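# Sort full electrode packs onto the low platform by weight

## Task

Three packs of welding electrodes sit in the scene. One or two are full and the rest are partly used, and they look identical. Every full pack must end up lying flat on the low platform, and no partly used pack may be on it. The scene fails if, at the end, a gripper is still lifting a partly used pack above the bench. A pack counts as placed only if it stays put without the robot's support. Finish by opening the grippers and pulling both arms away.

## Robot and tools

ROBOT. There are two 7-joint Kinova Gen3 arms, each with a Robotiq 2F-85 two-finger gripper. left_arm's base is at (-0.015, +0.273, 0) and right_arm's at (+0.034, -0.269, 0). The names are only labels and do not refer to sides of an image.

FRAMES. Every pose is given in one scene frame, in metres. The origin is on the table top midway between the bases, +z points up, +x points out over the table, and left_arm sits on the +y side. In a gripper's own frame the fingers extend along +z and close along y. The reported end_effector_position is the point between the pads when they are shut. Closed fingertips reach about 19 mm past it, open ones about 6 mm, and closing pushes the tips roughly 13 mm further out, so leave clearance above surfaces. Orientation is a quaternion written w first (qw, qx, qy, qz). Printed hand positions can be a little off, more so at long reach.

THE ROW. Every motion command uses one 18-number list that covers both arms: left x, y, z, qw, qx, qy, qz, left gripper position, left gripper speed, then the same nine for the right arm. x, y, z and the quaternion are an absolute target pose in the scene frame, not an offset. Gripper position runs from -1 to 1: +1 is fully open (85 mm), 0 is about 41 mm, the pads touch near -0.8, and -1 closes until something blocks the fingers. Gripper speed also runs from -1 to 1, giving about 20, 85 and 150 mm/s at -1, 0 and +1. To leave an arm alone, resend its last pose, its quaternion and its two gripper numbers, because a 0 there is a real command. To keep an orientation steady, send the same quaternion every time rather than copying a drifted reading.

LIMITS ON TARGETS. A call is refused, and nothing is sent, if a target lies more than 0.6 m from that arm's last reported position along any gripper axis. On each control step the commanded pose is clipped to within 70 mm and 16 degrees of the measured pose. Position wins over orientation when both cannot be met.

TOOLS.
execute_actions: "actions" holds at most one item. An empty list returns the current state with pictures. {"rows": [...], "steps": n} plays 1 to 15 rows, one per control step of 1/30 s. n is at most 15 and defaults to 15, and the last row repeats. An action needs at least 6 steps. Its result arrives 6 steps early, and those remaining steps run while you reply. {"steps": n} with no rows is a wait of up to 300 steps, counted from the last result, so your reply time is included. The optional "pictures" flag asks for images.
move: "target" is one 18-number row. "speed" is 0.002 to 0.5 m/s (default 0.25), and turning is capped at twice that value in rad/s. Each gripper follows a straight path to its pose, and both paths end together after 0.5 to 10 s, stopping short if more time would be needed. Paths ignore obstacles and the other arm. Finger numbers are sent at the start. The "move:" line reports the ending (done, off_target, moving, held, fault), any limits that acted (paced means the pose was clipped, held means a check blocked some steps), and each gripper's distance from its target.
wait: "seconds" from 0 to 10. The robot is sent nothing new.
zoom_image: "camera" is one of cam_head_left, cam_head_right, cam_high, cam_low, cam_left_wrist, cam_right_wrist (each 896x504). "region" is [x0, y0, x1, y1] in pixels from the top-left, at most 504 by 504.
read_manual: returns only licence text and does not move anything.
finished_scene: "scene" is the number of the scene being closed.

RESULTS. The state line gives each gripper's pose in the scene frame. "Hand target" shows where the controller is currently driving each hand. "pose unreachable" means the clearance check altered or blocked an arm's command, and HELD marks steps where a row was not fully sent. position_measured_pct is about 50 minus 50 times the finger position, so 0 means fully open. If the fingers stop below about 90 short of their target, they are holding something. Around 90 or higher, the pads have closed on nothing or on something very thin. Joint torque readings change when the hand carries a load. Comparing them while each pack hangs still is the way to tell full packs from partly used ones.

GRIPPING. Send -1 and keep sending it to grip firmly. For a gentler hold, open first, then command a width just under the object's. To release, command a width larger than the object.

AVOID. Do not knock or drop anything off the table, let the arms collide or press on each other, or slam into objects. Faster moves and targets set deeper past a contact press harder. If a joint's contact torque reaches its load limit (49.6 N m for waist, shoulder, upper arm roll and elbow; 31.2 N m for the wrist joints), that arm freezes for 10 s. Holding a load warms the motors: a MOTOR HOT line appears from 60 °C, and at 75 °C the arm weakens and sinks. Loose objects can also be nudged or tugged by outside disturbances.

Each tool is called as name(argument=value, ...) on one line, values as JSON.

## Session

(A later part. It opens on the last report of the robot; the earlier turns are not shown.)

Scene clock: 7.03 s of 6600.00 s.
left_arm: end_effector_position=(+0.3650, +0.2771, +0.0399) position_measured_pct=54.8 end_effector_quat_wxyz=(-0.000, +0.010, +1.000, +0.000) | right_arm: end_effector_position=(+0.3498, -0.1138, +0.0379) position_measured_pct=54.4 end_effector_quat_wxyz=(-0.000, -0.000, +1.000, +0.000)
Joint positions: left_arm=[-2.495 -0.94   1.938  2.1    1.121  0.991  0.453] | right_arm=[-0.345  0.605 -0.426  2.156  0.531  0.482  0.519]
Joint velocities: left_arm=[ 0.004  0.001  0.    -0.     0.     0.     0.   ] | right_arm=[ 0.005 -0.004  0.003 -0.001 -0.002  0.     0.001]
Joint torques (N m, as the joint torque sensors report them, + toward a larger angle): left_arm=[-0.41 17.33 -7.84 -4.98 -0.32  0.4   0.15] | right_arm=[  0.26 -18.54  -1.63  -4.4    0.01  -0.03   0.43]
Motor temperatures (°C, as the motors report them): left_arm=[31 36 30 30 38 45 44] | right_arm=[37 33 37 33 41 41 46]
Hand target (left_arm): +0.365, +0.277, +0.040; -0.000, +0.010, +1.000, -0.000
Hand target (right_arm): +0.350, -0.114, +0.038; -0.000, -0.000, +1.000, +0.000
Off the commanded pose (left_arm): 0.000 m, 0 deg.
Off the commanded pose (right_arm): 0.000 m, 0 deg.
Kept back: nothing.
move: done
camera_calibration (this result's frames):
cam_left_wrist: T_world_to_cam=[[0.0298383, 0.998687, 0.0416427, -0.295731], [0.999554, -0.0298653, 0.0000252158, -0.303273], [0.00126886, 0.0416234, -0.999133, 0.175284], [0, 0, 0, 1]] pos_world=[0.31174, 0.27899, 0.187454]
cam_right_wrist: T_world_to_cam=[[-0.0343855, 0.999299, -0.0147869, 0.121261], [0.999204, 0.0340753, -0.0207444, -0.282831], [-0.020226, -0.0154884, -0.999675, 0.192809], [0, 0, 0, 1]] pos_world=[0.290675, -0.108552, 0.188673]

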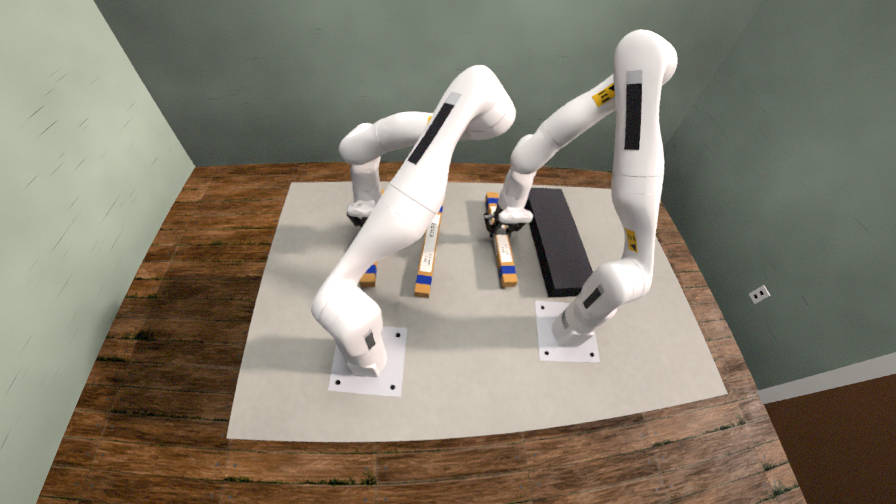

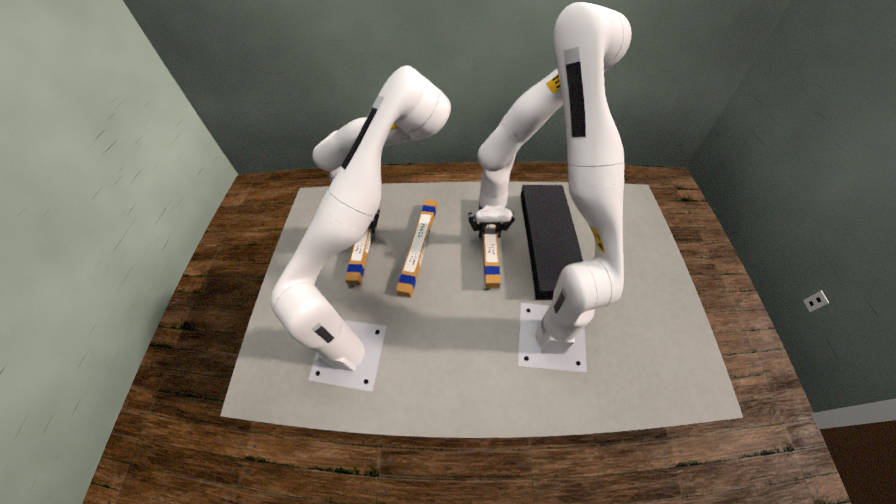

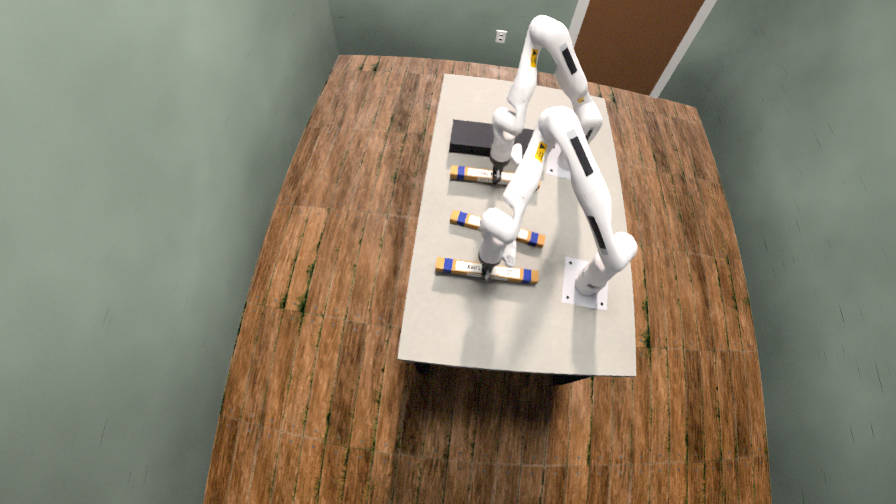

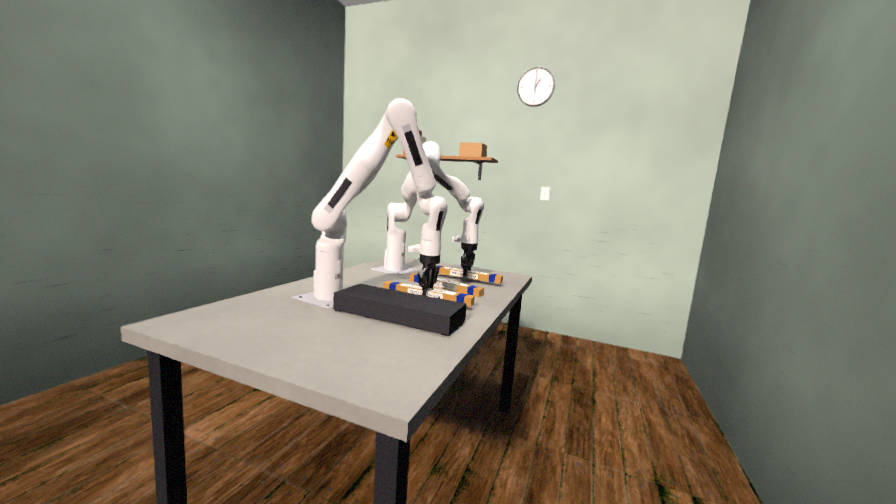

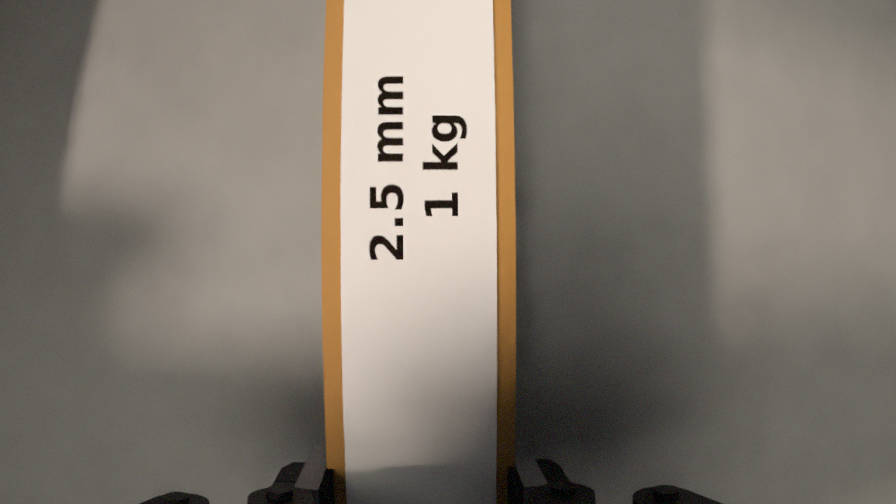

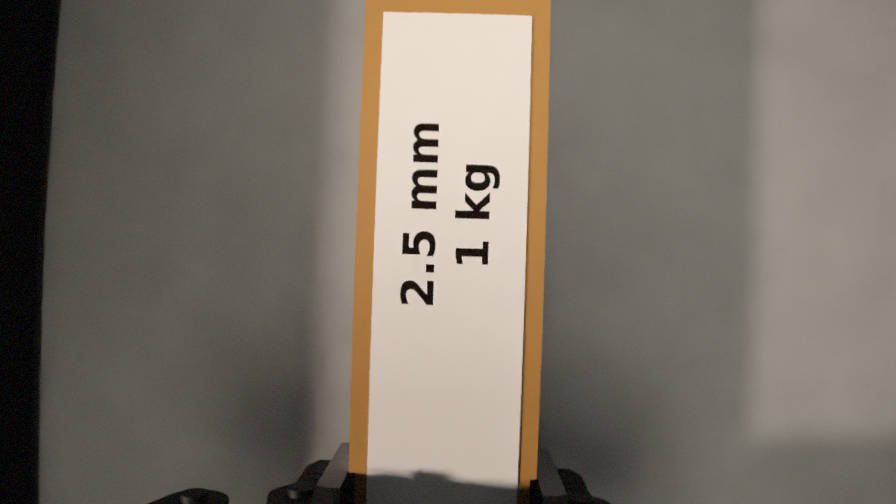

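Both are about 1 kg, so both are full.

move(target=[0.365,0.277,0.135,0,0,1,0,-1,0,0.35,-0.114,0.135,0,0,1,0,-1,0], speed=0.15)

move(target=[0.365,0.22,0.135,0,0,1,0,-1,0,0.35,-0.325,0.135,0,0,1,0,-1,0], speed=0.2)

Scene clock: 8.37 s of 6600.00 s.
left_arm: end_effector_position=(+0.3652, +0.2769, +0.1350) position_measured_pct=54.8 end_effector_quat_wxyz=(-0.000, +0.000, +1.000, -0.000) | right_arm: end_effector_position=(+0.3496, -0.1137, +0.1349) position_measured_pct=54.4 end_effector_quat_wxyz=(-0.000, -0.000, +1.000, +0.000)
Joint positions: left_arm=[-2.381 -0.782  1.739  2.009  0.865  1.151  0.646] | right_arm=[-0.203  0.396 -0.589  2.055  0.309  0.777  0.722]
Joint velocities: left_arm=[ 0.004  0.001 -0.001 -0.    -0.     0.001 -0.001] | right_arm=[ 0.003 -0.004  0.001  0.    -0.002 -0.001  0.001]
Joint torques (N m, as the joint torque sensors report them, + toward a larger angle): left_arm=[-0.42 15.01 -7.51 -7.82 -0.15  0.16  0.04] | right_arm=[  0.54 -16.56  -2.21  -7.56   0.06   0.05   0.31]
Motor temperatures (°C, as the motors report them): left_arm=[31 36 30 30 38 45 44] | right_arm=[37 33 37 33 41 41 46]
Hand target (left_arm): +0.365, +0.277, +0.135; -0.000, +0.000, +1.000, -0.000
Hand target (right_arm): +0.350, -0.114, +0.135; -0.000, -0.000, +1.000, +0.000
Off the commanded pose (left_arm): 0.000 m, 0 deg.
Off the commanded pose (right_arm): 0.000 m, 0 deg.
Kept back: nothing.
move: done
camera_calibration (this result's frames):
cam_left_wrist: T_world_to_cam=[[0.0103497, 0.999087, 0.0414544, -0.292414], [0.999946, -0.0103535, -0.000122065, -0.308997], [0.000307244, 0.0414535, -0.99914, 0.270637], [0, 0, 0, 1]] pos_world=[0.311924, 0.277728, 0.282489]
cam_right_wrist: T_world_to_cam=[[-0.0346835, 0.999297, -0.0142423, 0.122621], [0.999187, 0.0343799, -0.0210389, -0.280599], [-0.0205344, -0.0149605, -0.999677, 0.289973], [0, 0, 0, 1]] pos_world=[0.290579, -0.108549, 0.285722]

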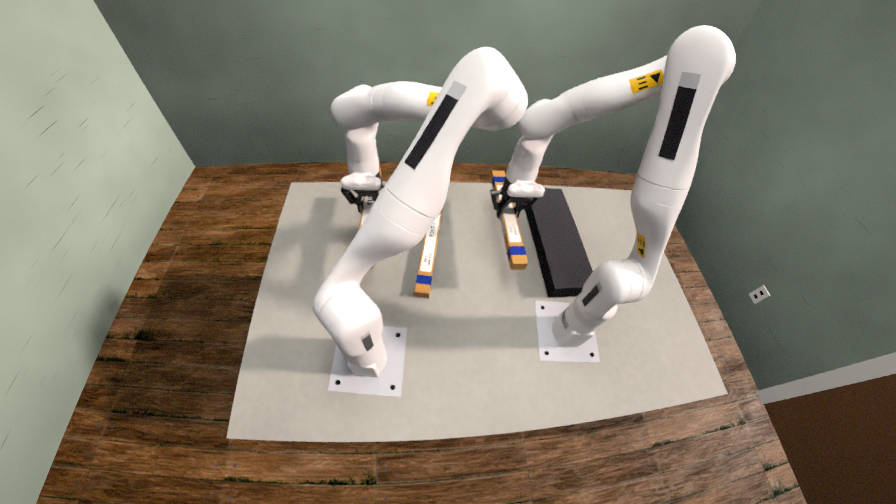

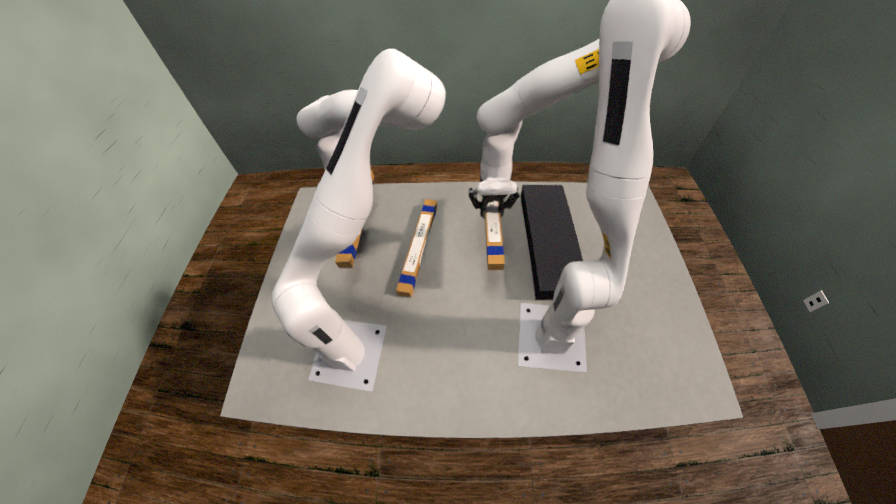

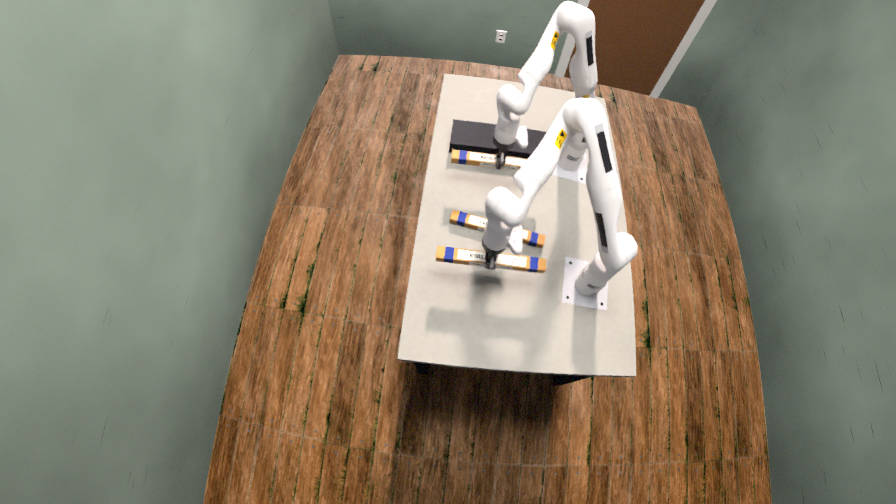

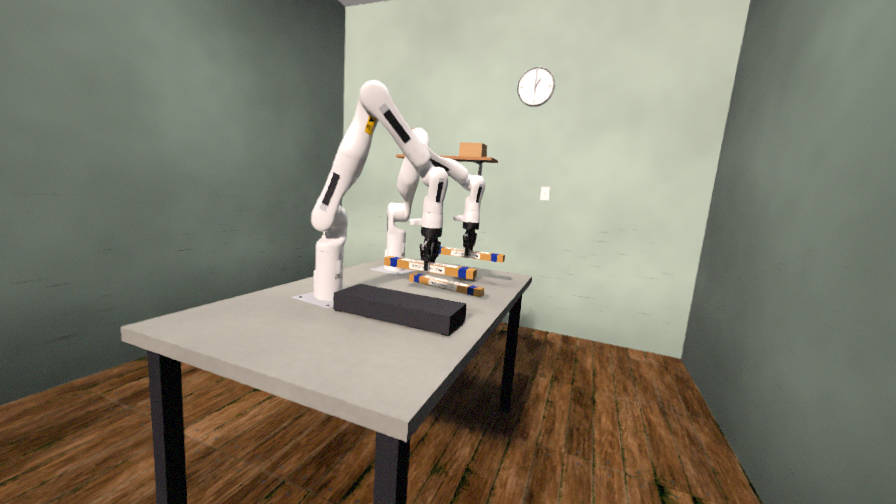

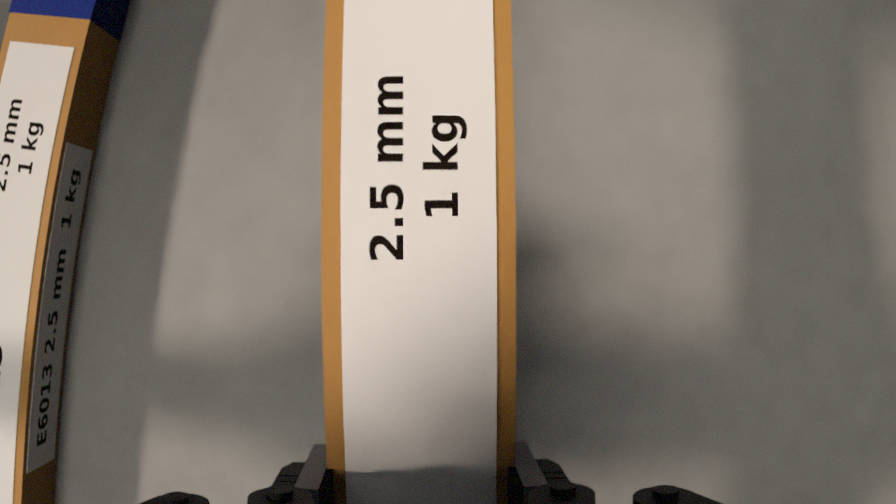

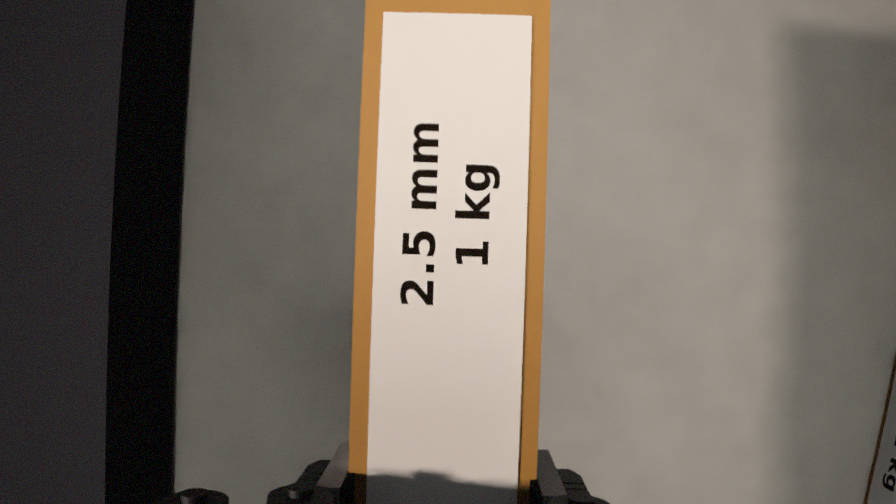

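Scene clock: 9.87 s of 6600.00 s.
left_arm: end_effector_position=(+0.3648, +0.2202, +0.1350) position_measured_pct=54.8 end_effector_quat_wxyz=(-0.000, -0.000, +1.000, +0.000) | right_arm: end_effector_position=(+0.3503, -0.3246, +0.1350) position_measured_pct=54.4 end_effector_quat_wxyz=(+0.001, -0.001, +1.000, -0.000)
Joint positions: left_arm=[-2.233 -0.804  1.721  1.999  0.881  1.174  0.782] | right_arm=[ 0.39   0.324 -0.527  2.15   0.244  0.723  1.404]
Joint velocities: left_arm=[ 0.003 -0.    -0.001  0.    -0.    -0.001  0.001] | right_arm=[ 0.01   0.001  0.009  0.001 -0.005 -0.     0.007]
Joint torques (N m, as the joint torque sensors report them, + toward a larger angle): left_arm=[-0.23 15.44 -7.75 -7.78 -0.1   0.24 -0.03] | right_arm=[ -0.03 -14.92  -1.36  -7.3    0.19   0.03   0.42]
Motor temperatures (°C, as the motors report them): left_arm=[31 36 30 30 38 45 44] | right_arm=[37 33 37 33 41 41 46]
Hand target (left_arm): +0.365, +0.220, +0.135; -0.000, +0.000, +1.000, +0.000
Hand target (right_arm): +0.350, -0.325, +0.135; +0.001, +0.000, +1.000, -0.000
Off the commanded pose (left_arm): 0.000 m, 0 deg.
Off the commanded pose (right_arm): 0.000 m, 0 deg.
Kept back: nothing.
move: done
camera_calibration (this result's frames):
cam_left_wrist: T_world_to_cam=[[0.00990461, 0.999078, 0.0417856, -0.235654], [0.999951, -0.00991389, 0.0000148656, -0.309324], [0.000429109, 0.0417834, -0.999127, 0.272914], [0, 0, 0, 1]] pos_world=[0.311525, 0.220967, 0.282527]
cam_right_wrist: T_world_to_cam=[[-0.0351649, 0.999264, -0.0153475, 0.333714], [0.999211, 0.0348715, -0.018986, -0.274161], [-0.0184368, -0.016003, -0.999702, 0.285877], [0, 0, 0, 1]] pos_world=[0.290951, -0.319332, 0.285708]

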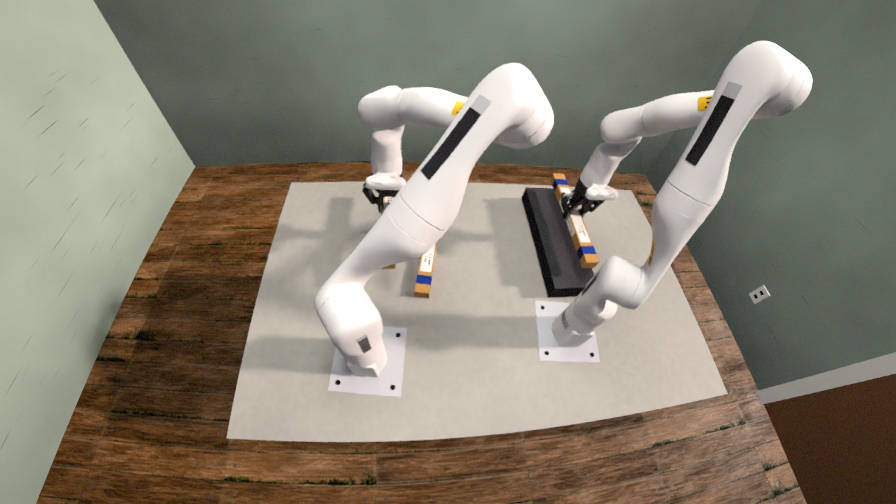

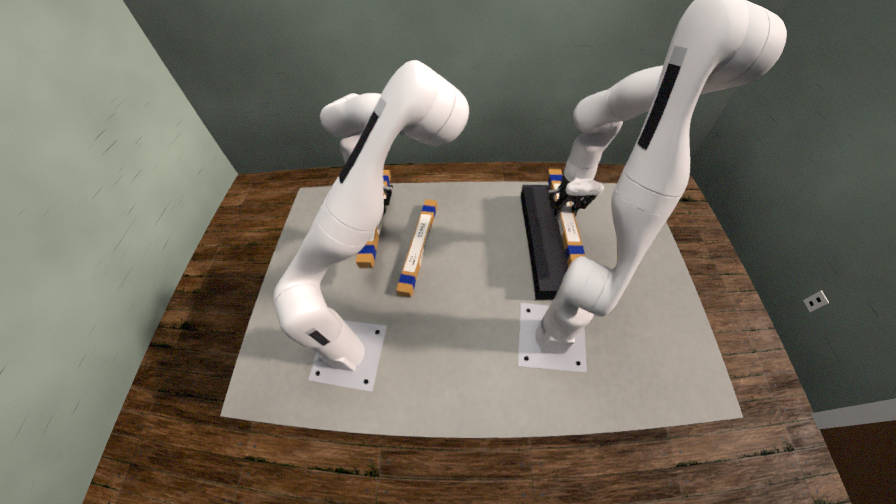

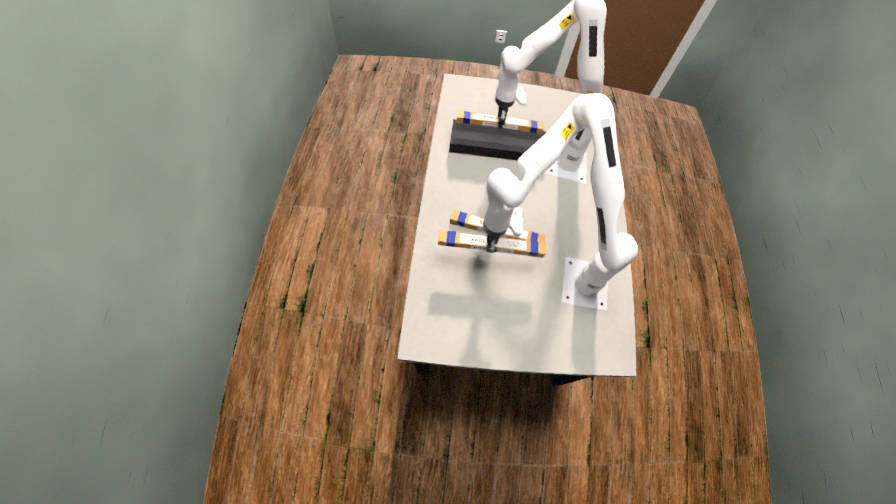

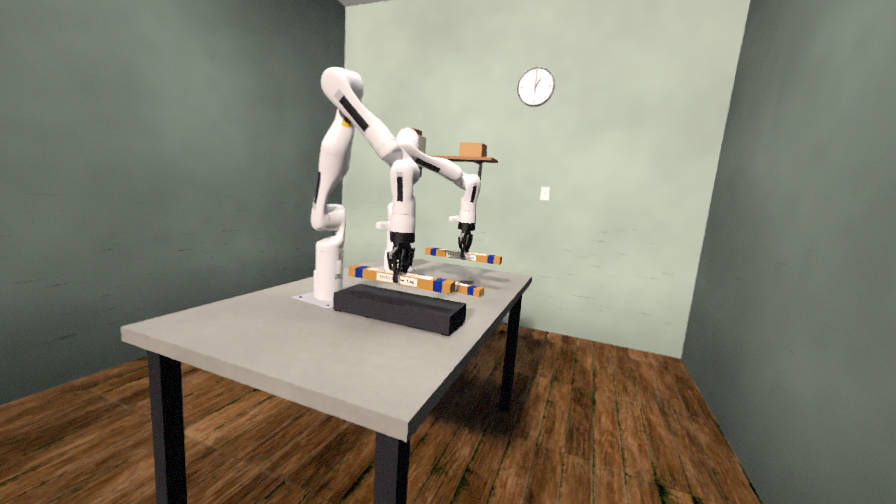

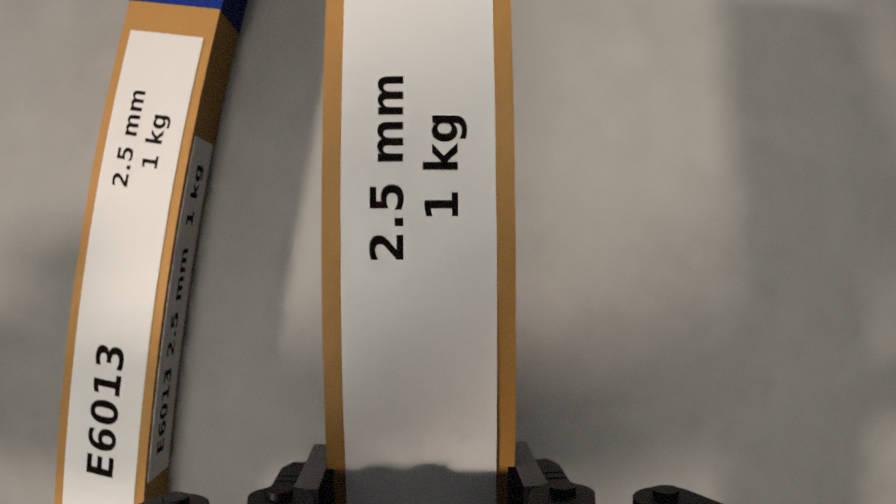

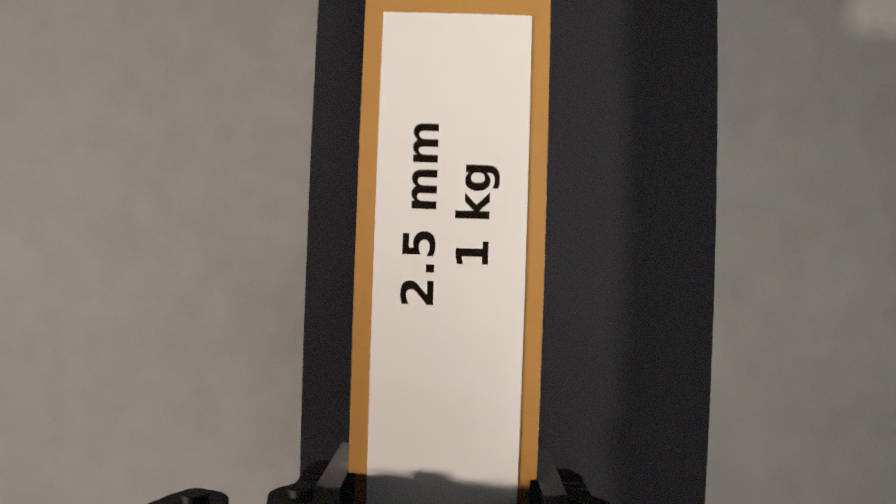

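Same platform as before.

move(target=[0.365,0.22,0.135,0,0,1,0,-1,0,0.347,-0.342,0.082,0,0,1,0,-1,0], speed=0.05)

Scene clock: 11.50 s of 6600.00 s.
left_arm: end_effector_position=(+0.3650, +0.2200, +0.1350) position_measured_pct=54.8 end_effector_quat_wxyz=(+0.000, +0.000, +1.000, -0.000) | right_arm: end_effector_position=(+0.3471, -0.3424, +0.0821) position_measured_pct=54.4 end_effector_quat_wxyz=(+0.000, +0.000, +1.000, -0.000)
Joint positions: left_arm=[-2.233 -0.804  1.721  1.999  0.882  1.174  0.782] | right_arm=[ 0.364  0.446 -0.443  2.216  0.366  0.546  1.343]
Joint velocities: left_arm=[ 0.     0.002 -0.001  0.     0.     0.001 -0.   ] | right_arm=[-0.004  0.005 -0.001  0.002  0.001 -0.002 -0.001]
Joint torques (N m, as the joint torque sensors report them, + toward a larger angle): left_arm=[-0.5  15.58 -7.9  -7.46 -0.16  0.17  0.12] | right_arm=[  0.36 -16.2   -1.49  -5.35   0.17  -0.17   0.53]
Motor temperatures (°C, as the motors report them): left_arm=[31 36 30 30 38 45 44] | right_arm=[37 33 37 33 41 41 46]
Hand target (left_arm): +0.365, +0.220, +0.135; -0.000, +0.000, +1.000, -0.000
Hand target (right_arm): +0.347, -0.342, +0.082; -0.000, +0.000, +1.000, -0.000
Off the commanded pose (left_arm): 0.000 m, 0 deg.
Off the commanded pose (right_arm): 0.000 m, 0 deg.
Kept back: nothing.
move: done
camera_calibration (this result's frames):
cam_left_wrist: T_world_to_cam=[[0.0100559, 0.999088, 0.0414966, -0.235505], [0.999949, -0.0100747, 0.000243588, -0.309514], [0.000661431, 0.0414921, -0.999139, 0.272903], [0, 0, 0, 1]] pos_world=[0.311686, 0.220848, 0.282516]
cam_right_wrist: T_world_to_cam=[[-0.0331265, 0.999329, -0.0156353, 0.349845], [0.999263, 0.0328128, -0.0199089, -0.271988], [-0.0193825, -0.0162833, -0.99968, 0.232898], [0, 0, 0, 1]] pos_world=[0.287891, -0.336893, 0.232878]

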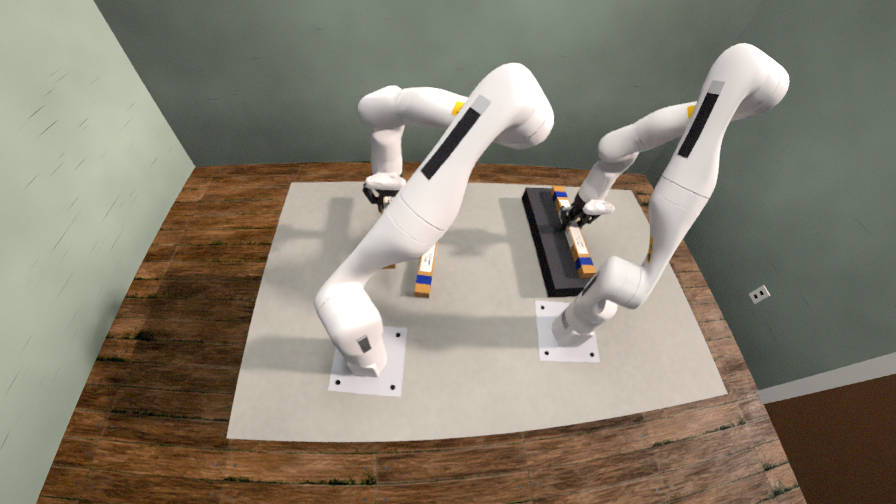

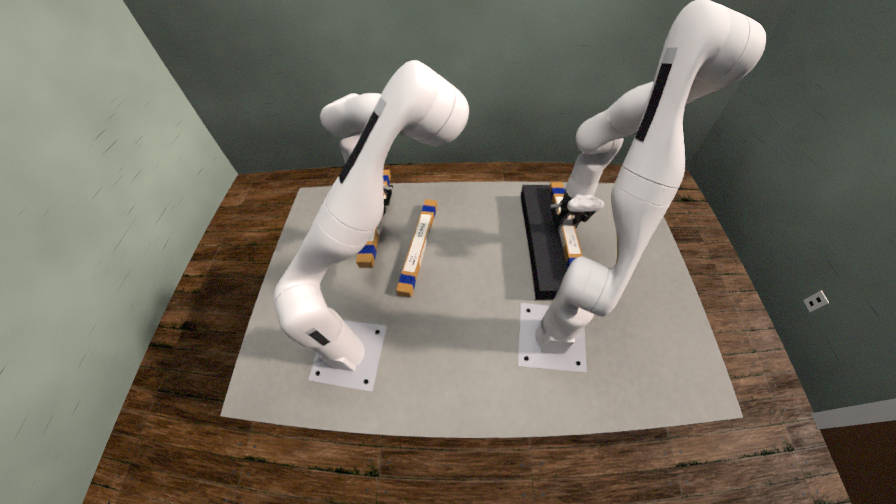

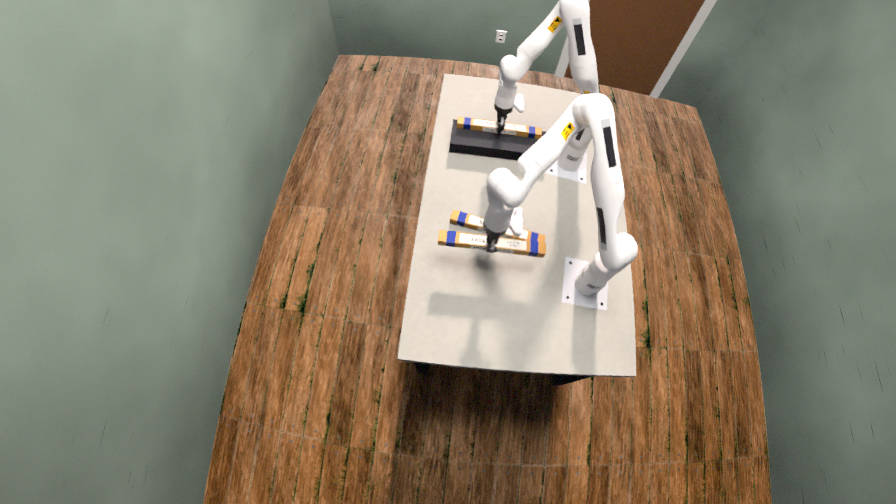

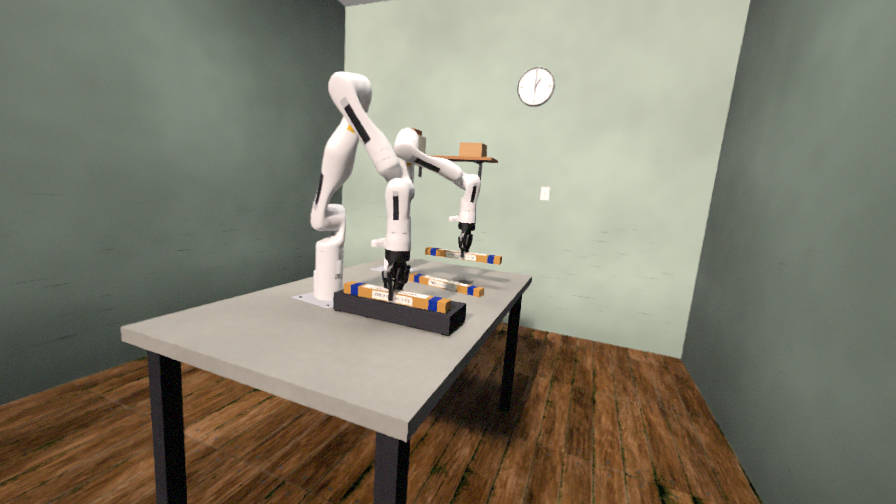

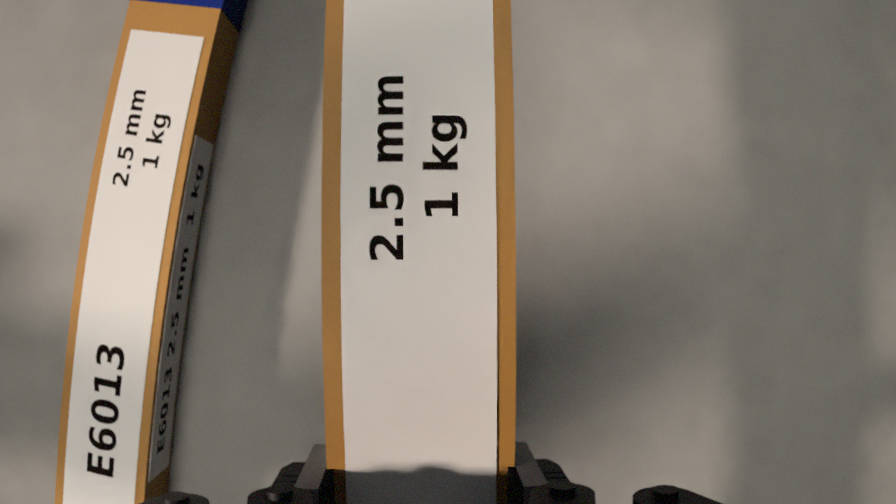

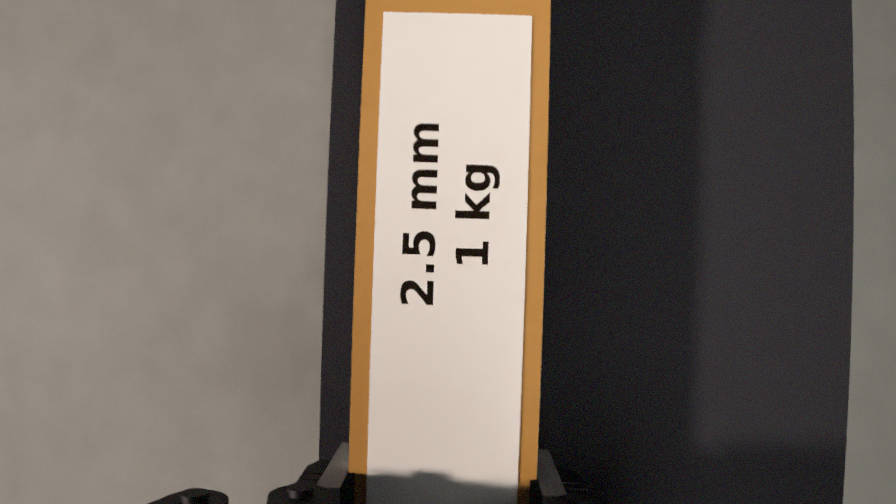

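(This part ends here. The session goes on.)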